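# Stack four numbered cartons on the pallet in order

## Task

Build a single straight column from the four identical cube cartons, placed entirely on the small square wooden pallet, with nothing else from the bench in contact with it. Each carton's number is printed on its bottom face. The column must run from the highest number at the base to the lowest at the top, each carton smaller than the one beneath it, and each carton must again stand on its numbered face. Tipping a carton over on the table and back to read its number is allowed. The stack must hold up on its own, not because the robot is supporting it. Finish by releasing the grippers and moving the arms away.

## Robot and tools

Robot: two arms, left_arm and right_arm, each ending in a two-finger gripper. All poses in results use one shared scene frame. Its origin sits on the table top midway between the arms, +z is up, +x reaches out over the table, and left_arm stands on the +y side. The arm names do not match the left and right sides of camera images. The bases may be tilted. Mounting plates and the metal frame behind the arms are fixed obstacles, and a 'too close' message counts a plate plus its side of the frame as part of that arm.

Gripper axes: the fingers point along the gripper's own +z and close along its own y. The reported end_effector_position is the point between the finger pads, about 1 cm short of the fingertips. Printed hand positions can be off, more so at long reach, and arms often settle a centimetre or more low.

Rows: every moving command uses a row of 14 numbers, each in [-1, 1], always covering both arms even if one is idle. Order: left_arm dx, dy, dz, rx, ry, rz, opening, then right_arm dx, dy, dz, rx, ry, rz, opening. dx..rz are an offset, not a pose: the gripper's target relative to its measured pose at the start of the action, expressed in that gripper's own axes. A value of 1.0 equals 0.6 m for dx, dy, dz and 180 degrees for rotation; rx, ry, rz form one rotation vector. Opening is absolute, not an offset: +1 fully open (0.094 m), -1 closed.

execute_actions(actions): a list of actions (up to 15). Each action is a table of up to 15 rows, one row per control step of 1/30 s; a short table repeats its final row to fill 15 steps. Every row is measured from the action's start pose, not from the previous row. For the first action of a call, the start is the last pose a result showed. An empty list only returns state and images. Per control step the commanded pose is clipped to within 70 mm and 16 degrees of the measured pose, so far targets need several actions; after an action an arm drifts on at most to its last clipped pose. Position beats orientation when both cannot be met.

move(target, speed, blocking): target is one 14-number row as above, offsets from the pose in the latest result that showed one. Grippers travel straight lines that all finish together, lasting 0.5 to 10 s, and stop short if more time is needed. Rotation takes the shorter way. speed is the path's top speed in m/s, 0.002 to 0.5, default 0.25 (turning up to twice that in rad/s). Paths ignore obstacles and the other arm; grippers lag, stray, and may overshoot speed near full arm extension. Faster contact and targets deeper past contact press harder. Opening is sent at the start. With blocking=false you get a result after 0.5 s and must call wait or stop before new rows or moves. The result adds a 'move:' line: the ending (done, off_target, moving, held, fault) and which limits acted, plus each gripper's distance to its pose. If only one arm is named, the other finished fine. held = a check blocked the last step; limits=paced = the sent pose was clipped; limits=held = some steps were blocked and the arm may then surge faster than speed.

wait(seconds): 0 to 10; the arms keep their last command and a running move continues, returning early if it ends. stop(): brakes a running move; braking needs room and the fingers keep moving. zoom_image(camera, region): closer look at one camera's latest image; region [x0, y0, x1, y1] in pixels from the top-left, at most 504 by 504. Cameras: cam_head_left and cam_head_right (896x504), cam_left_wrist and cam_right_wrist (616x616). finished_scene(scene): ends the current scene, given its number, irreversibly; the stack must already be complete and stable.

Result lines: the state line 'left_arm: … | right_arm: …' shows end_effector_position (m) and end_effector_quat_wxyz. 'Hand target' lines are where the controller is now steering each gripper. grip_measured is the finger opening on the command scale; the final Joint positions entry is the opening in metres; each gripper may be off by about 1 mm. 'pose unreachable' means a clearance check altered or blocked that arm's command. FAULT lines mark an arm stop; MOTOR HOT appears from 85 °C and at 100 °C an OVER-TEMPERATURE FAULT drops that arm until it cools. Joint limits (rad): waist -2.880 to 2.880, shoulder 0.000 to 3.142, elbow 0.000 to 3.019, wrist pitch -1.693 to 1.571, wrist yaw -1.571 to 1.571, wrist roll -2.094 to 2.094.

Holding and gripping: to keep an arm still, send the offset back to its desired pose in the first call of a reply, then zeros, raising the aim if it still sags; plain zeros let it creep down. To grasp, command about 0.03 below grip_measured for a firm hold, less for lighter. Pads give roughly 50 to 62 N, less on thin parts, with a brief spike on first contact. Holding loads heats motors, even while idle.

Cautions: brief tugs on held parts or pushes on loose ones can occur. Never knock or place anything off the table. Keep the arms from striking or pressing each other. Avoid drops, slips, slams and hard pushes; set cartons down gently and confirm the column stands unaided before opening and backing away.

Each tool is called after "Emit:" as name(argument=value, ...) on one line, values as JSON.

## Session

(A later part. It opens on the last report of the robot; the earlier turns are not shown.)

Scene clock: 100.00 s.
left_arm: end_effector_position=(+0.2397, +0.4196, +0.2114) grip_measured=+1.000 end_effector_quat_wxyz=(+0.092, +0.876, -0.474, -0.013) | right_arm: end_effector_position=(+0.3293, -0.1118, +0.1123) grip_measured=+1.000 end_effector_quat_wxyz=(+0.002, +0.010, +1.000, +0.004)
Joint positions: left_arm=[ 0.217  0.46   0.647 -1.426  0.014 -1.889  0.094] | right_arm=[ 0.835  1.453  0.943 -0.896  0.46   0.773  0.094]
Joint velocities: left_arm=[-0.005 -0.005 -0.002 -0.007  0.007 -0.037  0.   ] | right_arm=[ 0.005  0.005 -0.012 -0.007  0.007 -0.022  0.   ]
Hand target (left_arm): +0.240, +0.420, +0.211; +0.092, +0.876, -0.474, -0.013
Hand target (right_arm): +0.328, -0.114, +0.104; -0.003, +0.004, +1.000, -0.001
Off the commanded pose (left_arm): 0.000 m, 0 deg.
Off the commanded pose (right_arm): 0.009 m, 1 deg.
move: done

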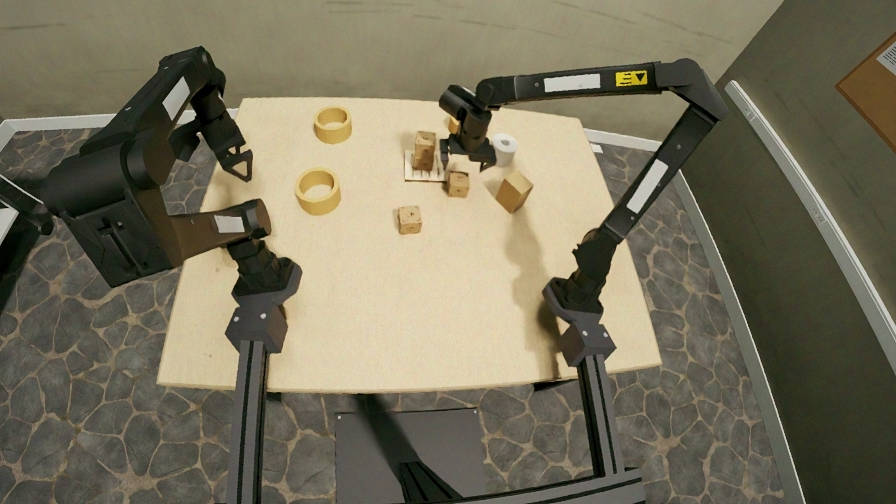

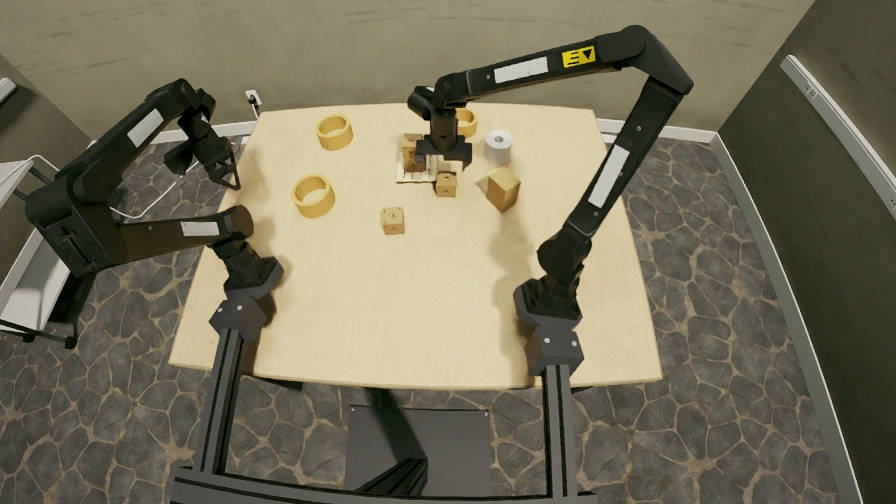

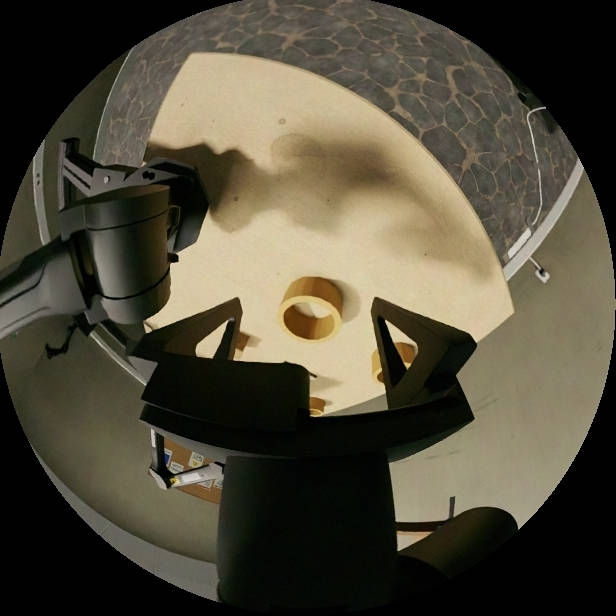

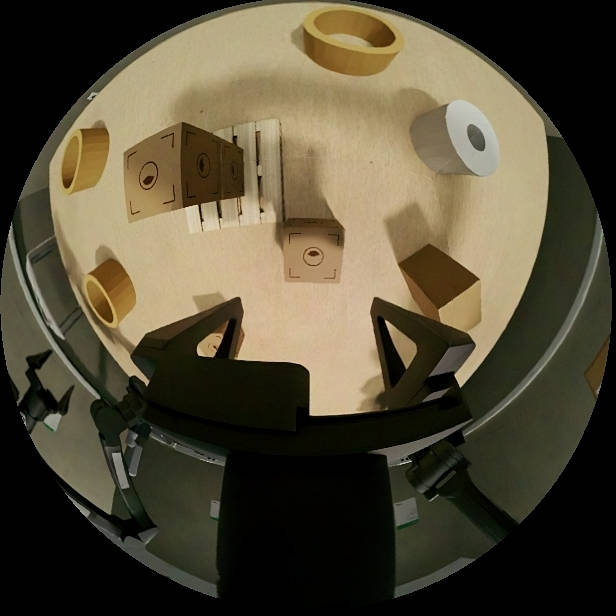

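Emit:
move(target=[0,0,0,0,0,0,1,0,-0.012,0.155,0.003,0,0,1], speed=0.15)

Emit:
execute_actions(actions=[[[0,0,0,0,0,0,1,0,0,0,0,0,0,0.3],[0,0,0,0,0,0,1,0,0,0,0,0,0,0.3],[0,0,0,0,0,0,1,0,0,0,0,0,0,0.3],[0,0,0,0,0,0,1,0,0,0,0,0,0,0.2],[0,0,0,0,0,0,1,0,0,0,0,0,0,0.06]]])

Emit:
move(target=[0,0,0,0,0,0,1,0,0,-0.29,0,0,0.015,0.06])

Emit:
move(target=[0,0,0,0,0,0,1,-0.18,0.16,0,0,0,0,0.06])

Scene clock: 101.33 s.
left_arm: end_effector_position=(+0.2397, +0.4196, +0.2114) grip_measured=+1.000 end_effector_quat_wxyz=(+0.092, +0.876, -0.474, -0.013) | right_arm: end_effector_position=(+0.3336, -0.1149, +0.0288) grip_measured=+1.000 end_effector_quat_wxyz=(+0.008, +0.016, +1.000, +0.006)
Joint positions: left_arm=[ 0.217  0.46   0.647 -1.426  0.014 -1.889  0.094] | right_arm=[ 0.733  1.597  0.875 -0.624  0.446  0.669  0.094]
Joint velocities: left_arm=[-0.015 -0.005 -0.002 -0.002 -0.022  0.11   0.   ] | right_arm=[-0.024 -0.005  0.002  0.012 -0.022 -0.051  0.   ]
Hand target (left_arm): +0.240, +0.420, +0.211; +0.092, +0.876, -0.474, -0.013
Hand target (right_arm): +0.331, -0.119, +0.020; +0.002, +0.010, +1.000, +0.001
Off the commanded pose (left_arm): 0.000 m, 0 deg.
Off the commanded pose (right_arm): 0.011 m, 1 deg.
move: off_target (right_arm)

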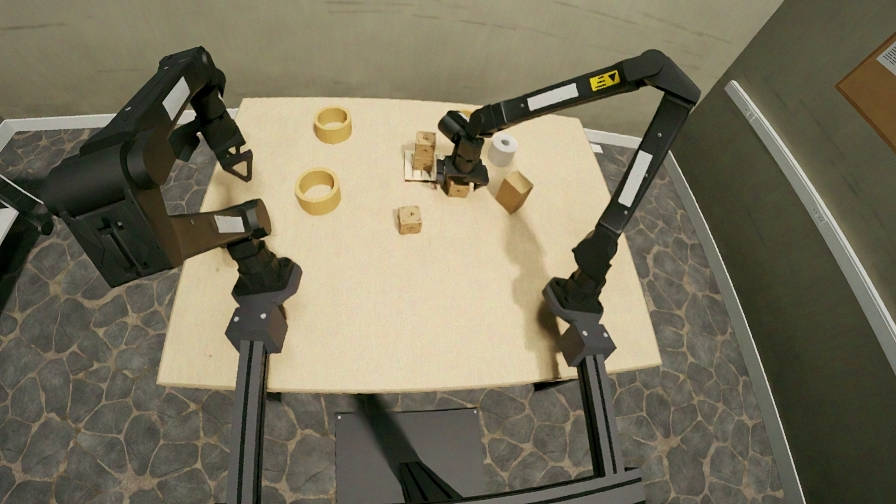

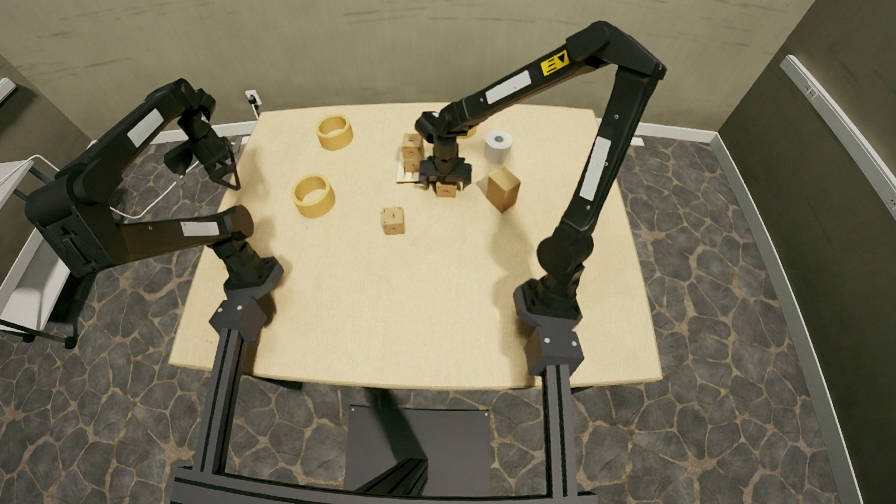

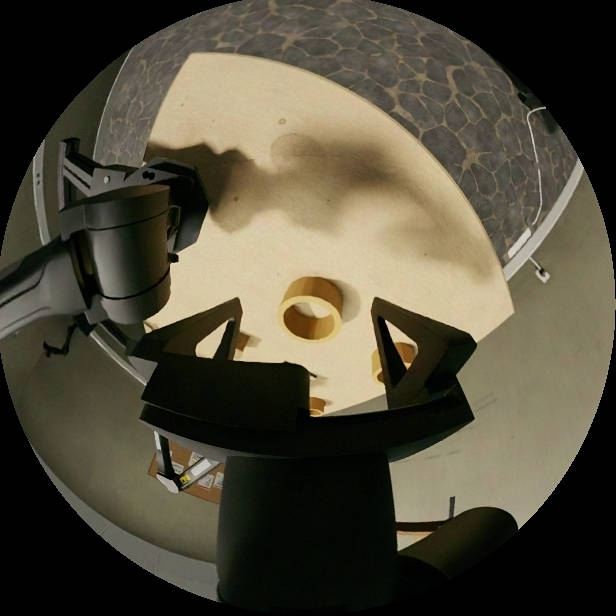

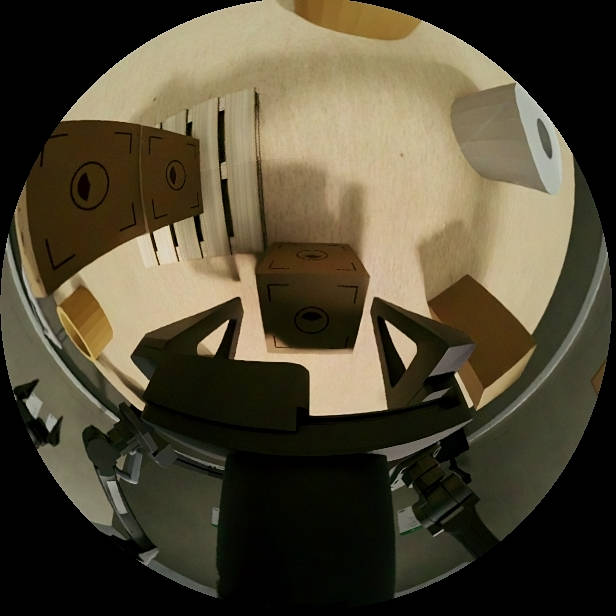

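Scene clock: 101.83 s.
left_arm: end_effector_position=(+0.2397, +0.4196, +0.2114) grip_measured=+1.000 end_effector_quat_wxyz=(+0.092, +0.876, -0.474, -0.013) | right_arm: end_effector_position=(+0.3336, -0.1149, +0.0288) grip_measured=+0.125 end_effector_quat_wxyz=(+0.008, +0.016, +1.000, +0.006)
Joint positions: left_arm=[ 0.217  0.46   0.647 -1.426  0.014 -1.889  0.094] | right_arm=[ 0.733  1.597  0.875 -0.624  0.446  0.669  0.053]
Joint velocities: left_arm=[-0.005  0.005 -0.002  0.002  0.022  0.081  0.   ] | right_arm=[ 0.015  0.005  0.002 -0.017  0.022 -0.051 -0.   ]
Hand target (left_arm): +0.240, +0.420, +0.211; +0.092, +0.876, -0.474, -0.013
Hand target (right_arm): +0.334, -0.115, +0.029; +0.008, +0.016, +1.000, +0.006
Off the commanded pose (left_arm): 0.000 m, 0 deg.
Off the commanded pose (right_arm): 0.000 m, 0 deg.

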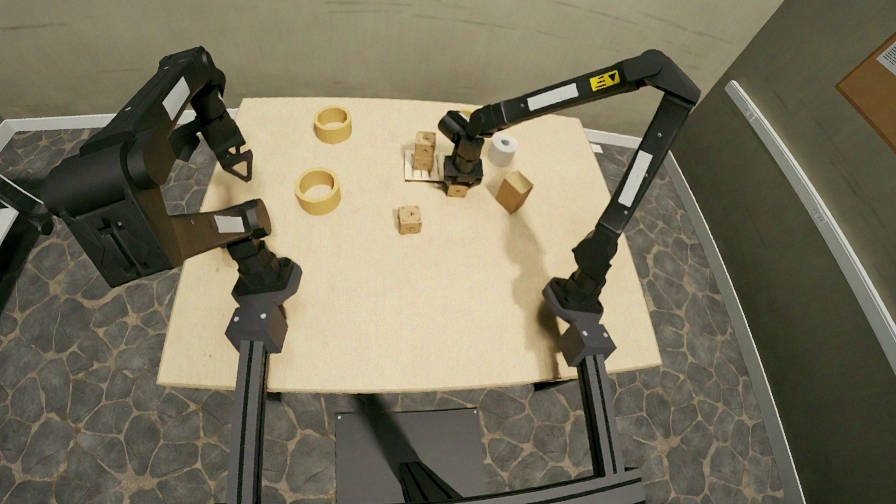

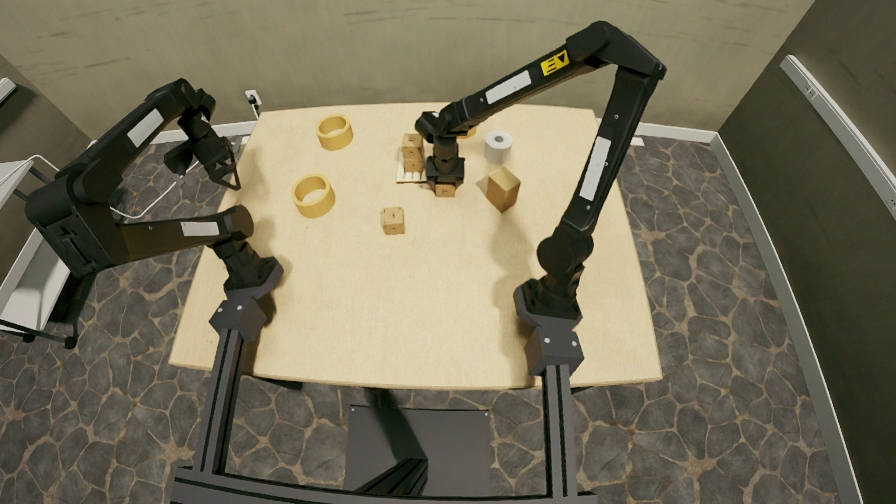

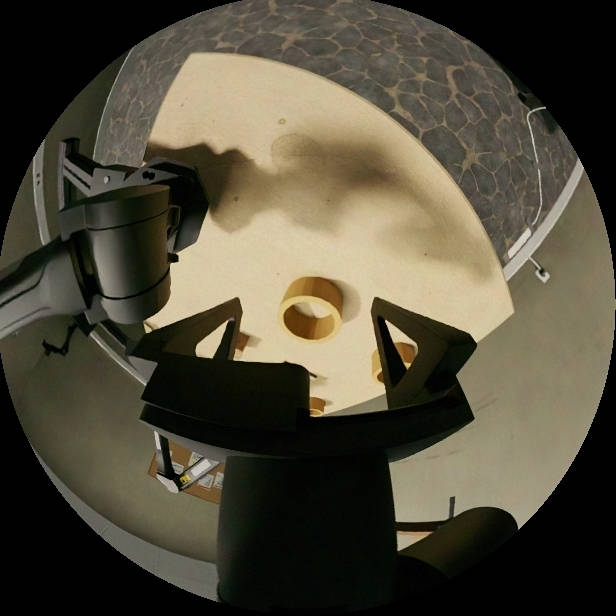

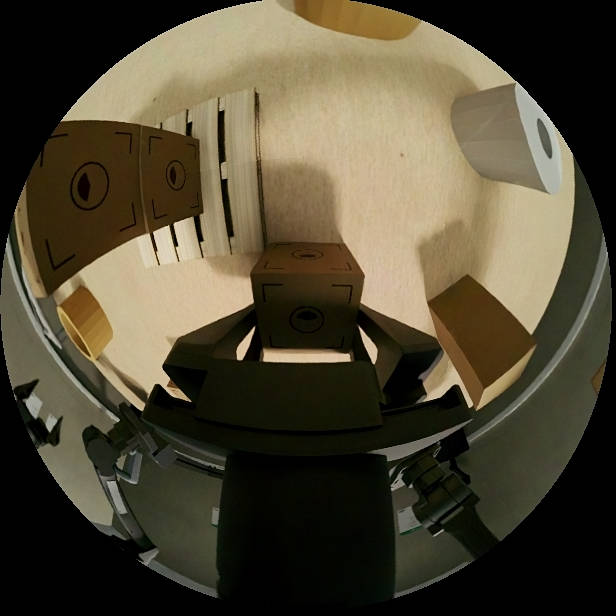

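Scene clock: 103.07 s.
left_arm: end_effector_position=(+0.2397, +0.4196, +0.2114) grip_measured=+1.000 end_effector_quat_wxyz=(+0.092, +0.876, -0.474, -0.013) | right_arm: end_effector_position=(+0.3155, -0.1237, +0.1864) grip_measured=+0.125 end_effector_quat_wxyz=(-0.004, +0.026, +1.000, -0.010)
Joint positions: left_arm=[ 0.217  0.46   0.647 -1.426  0.014 -1.889  0.094] | right_arm=[ 0.932  1.34   1.01  -1.158  0.482  0.928  0.053]
Joint velocities: left_arm=[-0.005  0.005  0.007  0.012  0.066 -0.007  0.   ] | right_arm=[-0.015 -0.005 -0.017 -0.007 -0.037  0.007  0.   ]
Hand target (left_arm): +0.240, +0.420, +0.211; +0.092, +0.876, -0.474, -0.013
Hand target (right_arm): +0.328, -0.116, +0.201; +0.007, +0.039, +0.999, +0.004
Off the commanded pose (left_arm): 0.000 m, 0 deg.
Off the commanded pose (right_arm): 0.023 m, 3 deg.
move: off_target (right_arm)

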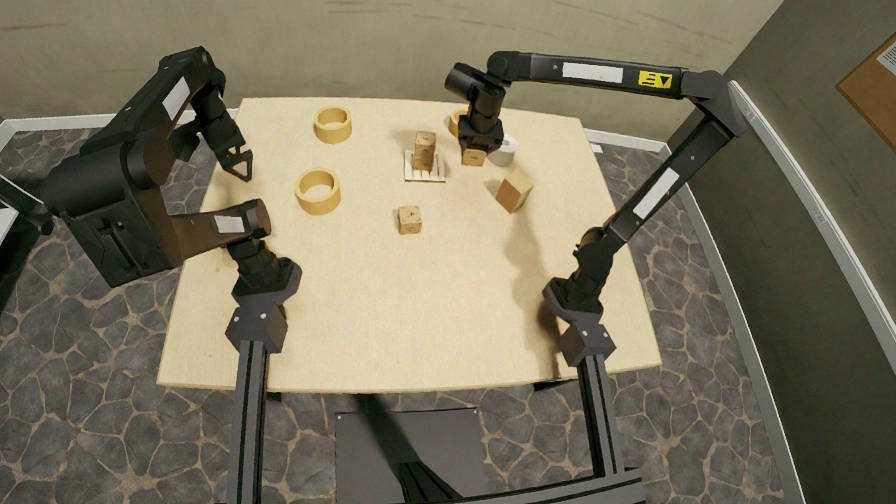

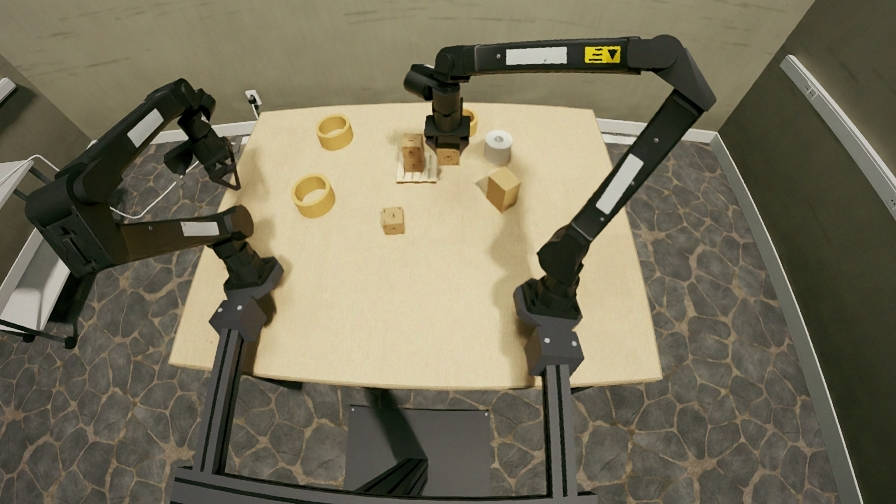

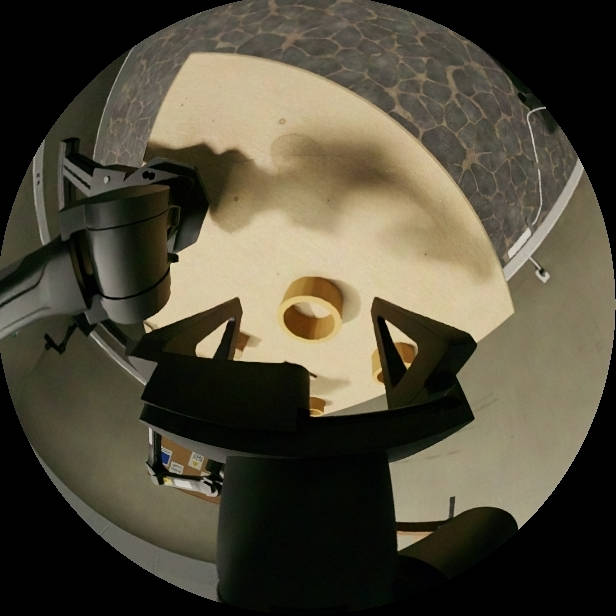

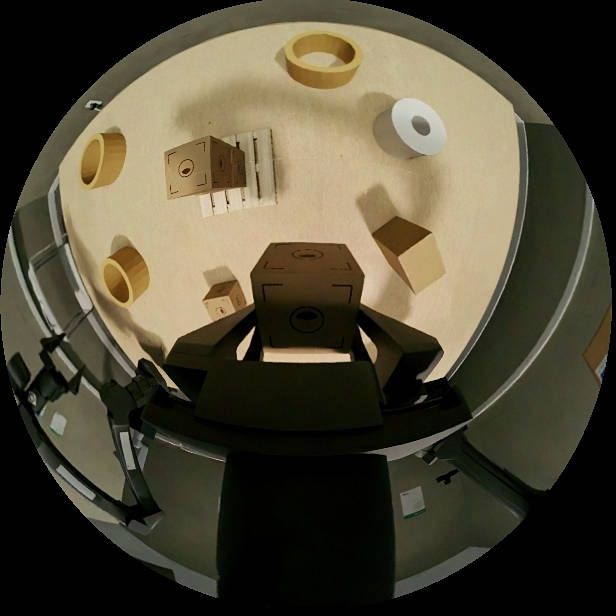

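Scene clock: 104.13 s.
left_arm: end_effector_position=(+0.2397, +0.4196, +0.2114) grip_measured=+1.000 end_effector_quat_wxyz=(+0.092, +0.876, -0.474, -0.013) | right_arm: end_effector_position=(+0.4135, -0.0376, +0.1837) grip_measured=+0.125 end_effector_quat_wxyz=(-0.007, +0.022, +1.000, -0.013)
Joint positions: left_arm=[ 0.217  0.46   0.647 -1.426  0.014 -1.889  0.094] | right_arm=[ 0.896  1.653  1.411 -1.237  0.479  0.885  0.053]
Joint velocities: left_arm=[-0.024  0.005  0.012  0.002 -0.022 -0.037  0.   ] | right_arm=[ 0.015 -0.005  0.007  0.002  0.022  0.007  0.   ]
Hand target (left_arm): +0.240, +0.420, +0.211; +0.092, +0.876, -0.474, -0.013
Hand target (right_arm): +0.429, -0.034, +0.186; -0.004, +0.026, +1.000, -0.009
Off the commanded pose (left_arm): 0.000 m, 0 deg.
Off the commanded pose (right_arm): 0.015 m, 1 deg.
move: off_target (right_arm)

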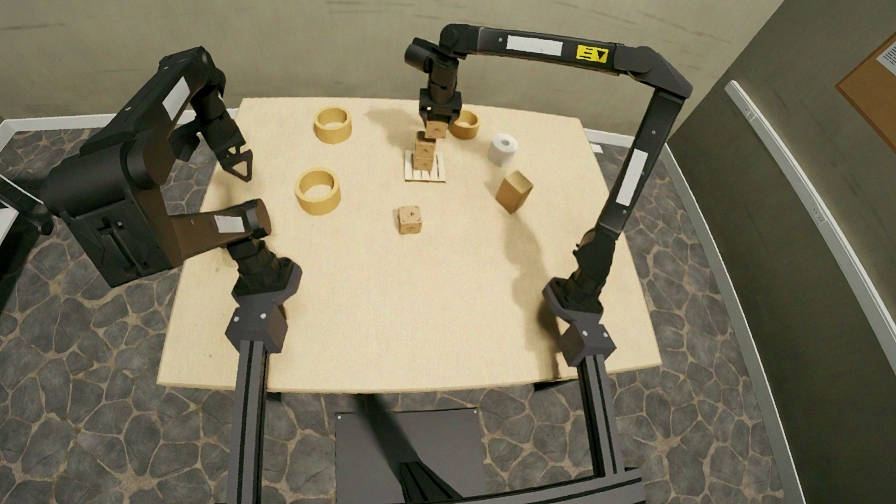

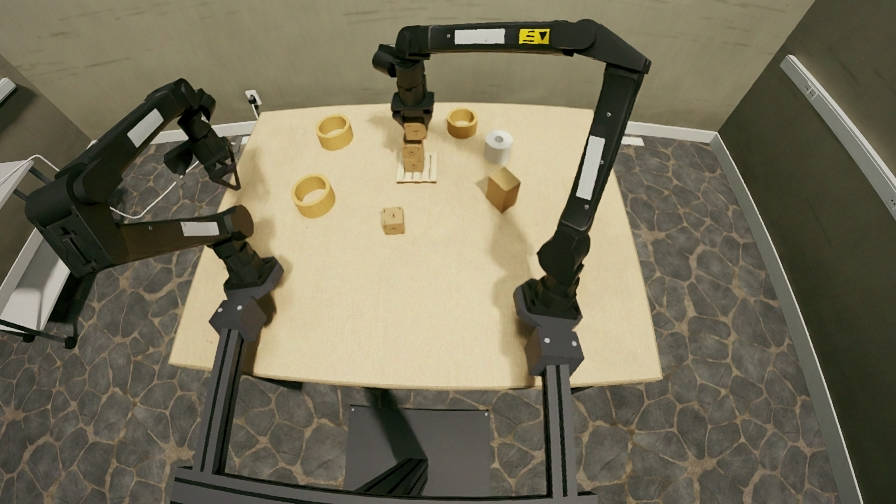

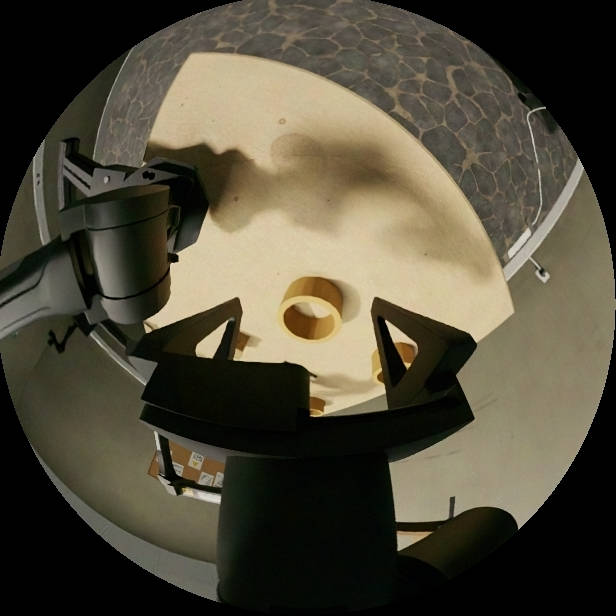

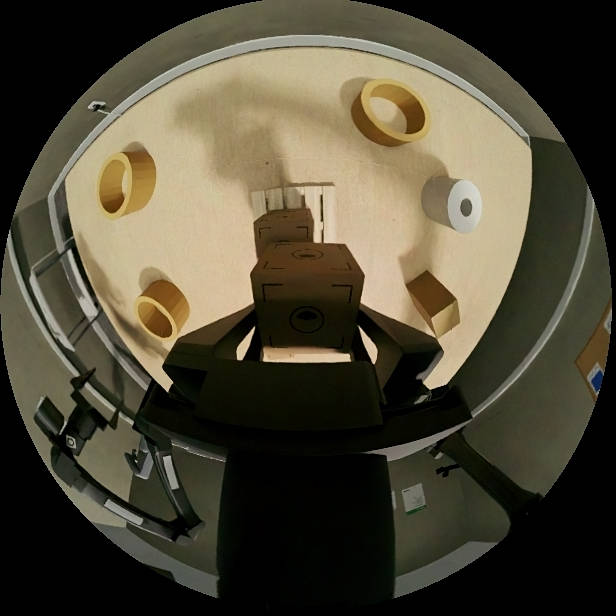

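Hand target (0.420,-0.023).

Emit:
move(target=[0,0,0,0,0,0,1,-0.012,0.026,0.055,-0.008,-0.004,0.003,0.06], speed=0.05)

Emit:
zoom_image(camera="cam_head_left", region=[380,90,480,190])

Scene clock: 105.40 s.
left_arm: end_effector_position=(+0.2397, +0.4196, +0.2114) grip_measured=+1.000 end_effector_quat_wxyz=(+0.092, +0.876, -0.474, -0.013) | right_arm: end_effector_position=(+0.4220, -0.0211, +0.1653) grip_measured=+0.125 end_effector_quat_wxyz=(+0.007, +0.031, +0.999, +0.008)
Joint positions: left_arm=[ 0.217  0.46   0.647 -1.426  0.014 -1.889  0.094] | right_arm=[ 0.886  1.682  1.401 -1.136  0.47   0.866  0.053]
Joint velocities: left_arm=[ 0.005 -0.005 -0.002 -0.002  0.066  0.066  0.   ] | right_arm=[ 0.005 -0.005 -0.002  0.002 -0.022 -0.007 -0.   ]
Hand target (left_arm): +0.240, +0.420, +0.211; +0.092, +0.876, -0.474, -0.013
Hand target (right_arm): +0.421, -0.023, +0.151; -0.001, +0.027, +1.000, +0.000
Off the commanded pose (left_arm): 0.000 m, 0 deg.
Off the commanded pose (right_arm): 0.015 m, 1 deg.
move: off_target (right_arm)

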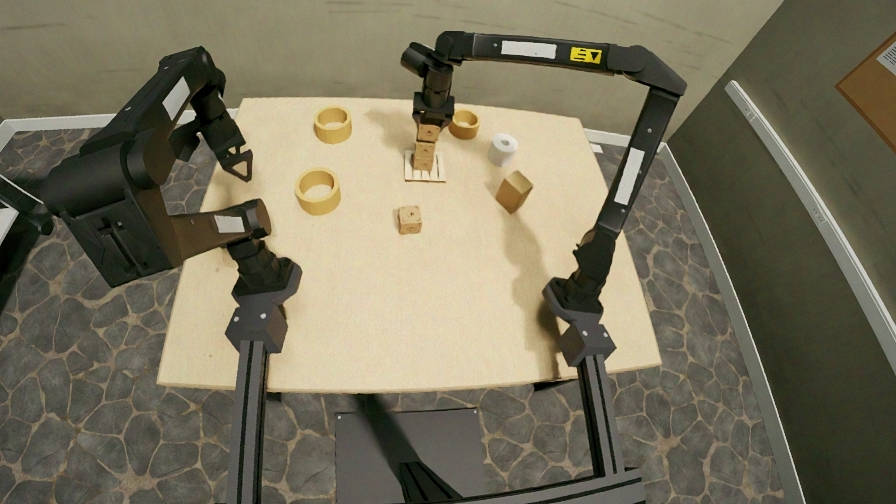

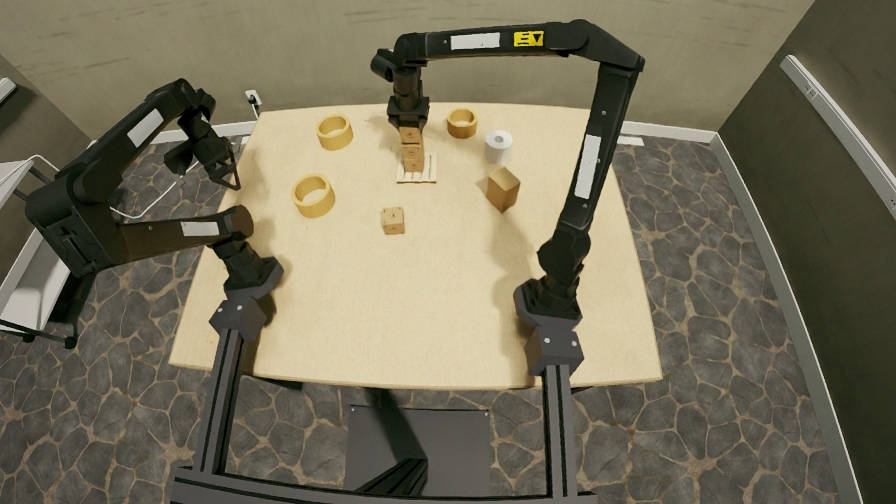

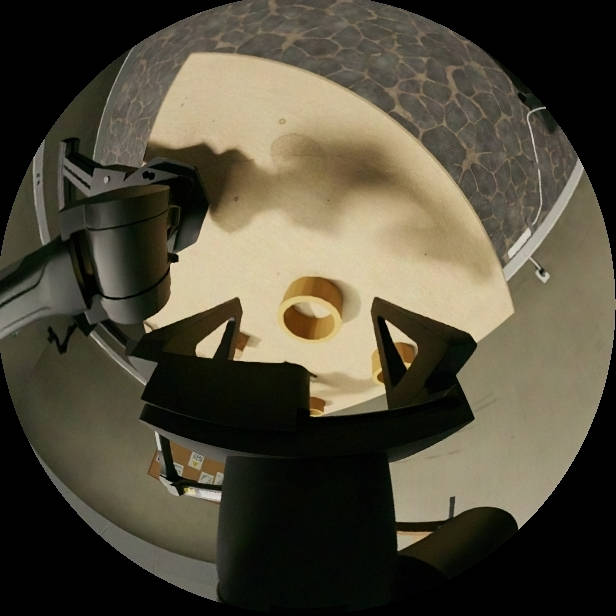

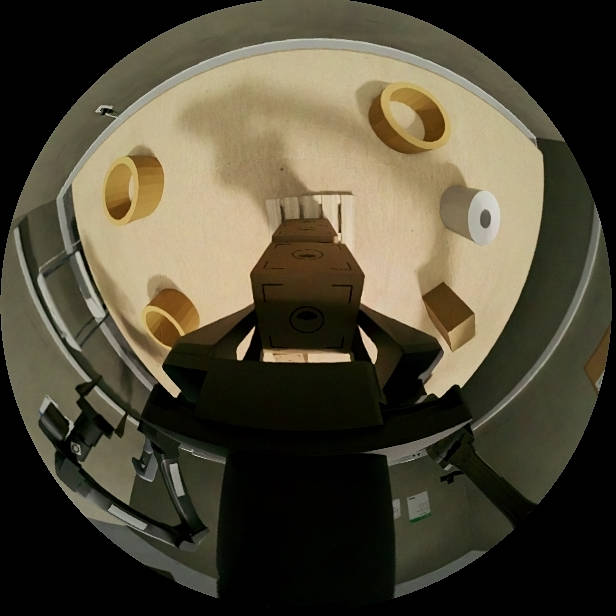

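Region (380, 90, 480, 190) of cam_head_left's 896x504 image, scaled by 5.040, with more detail than that image has.

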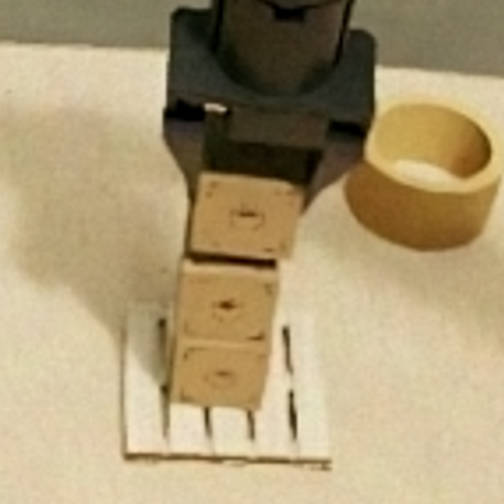

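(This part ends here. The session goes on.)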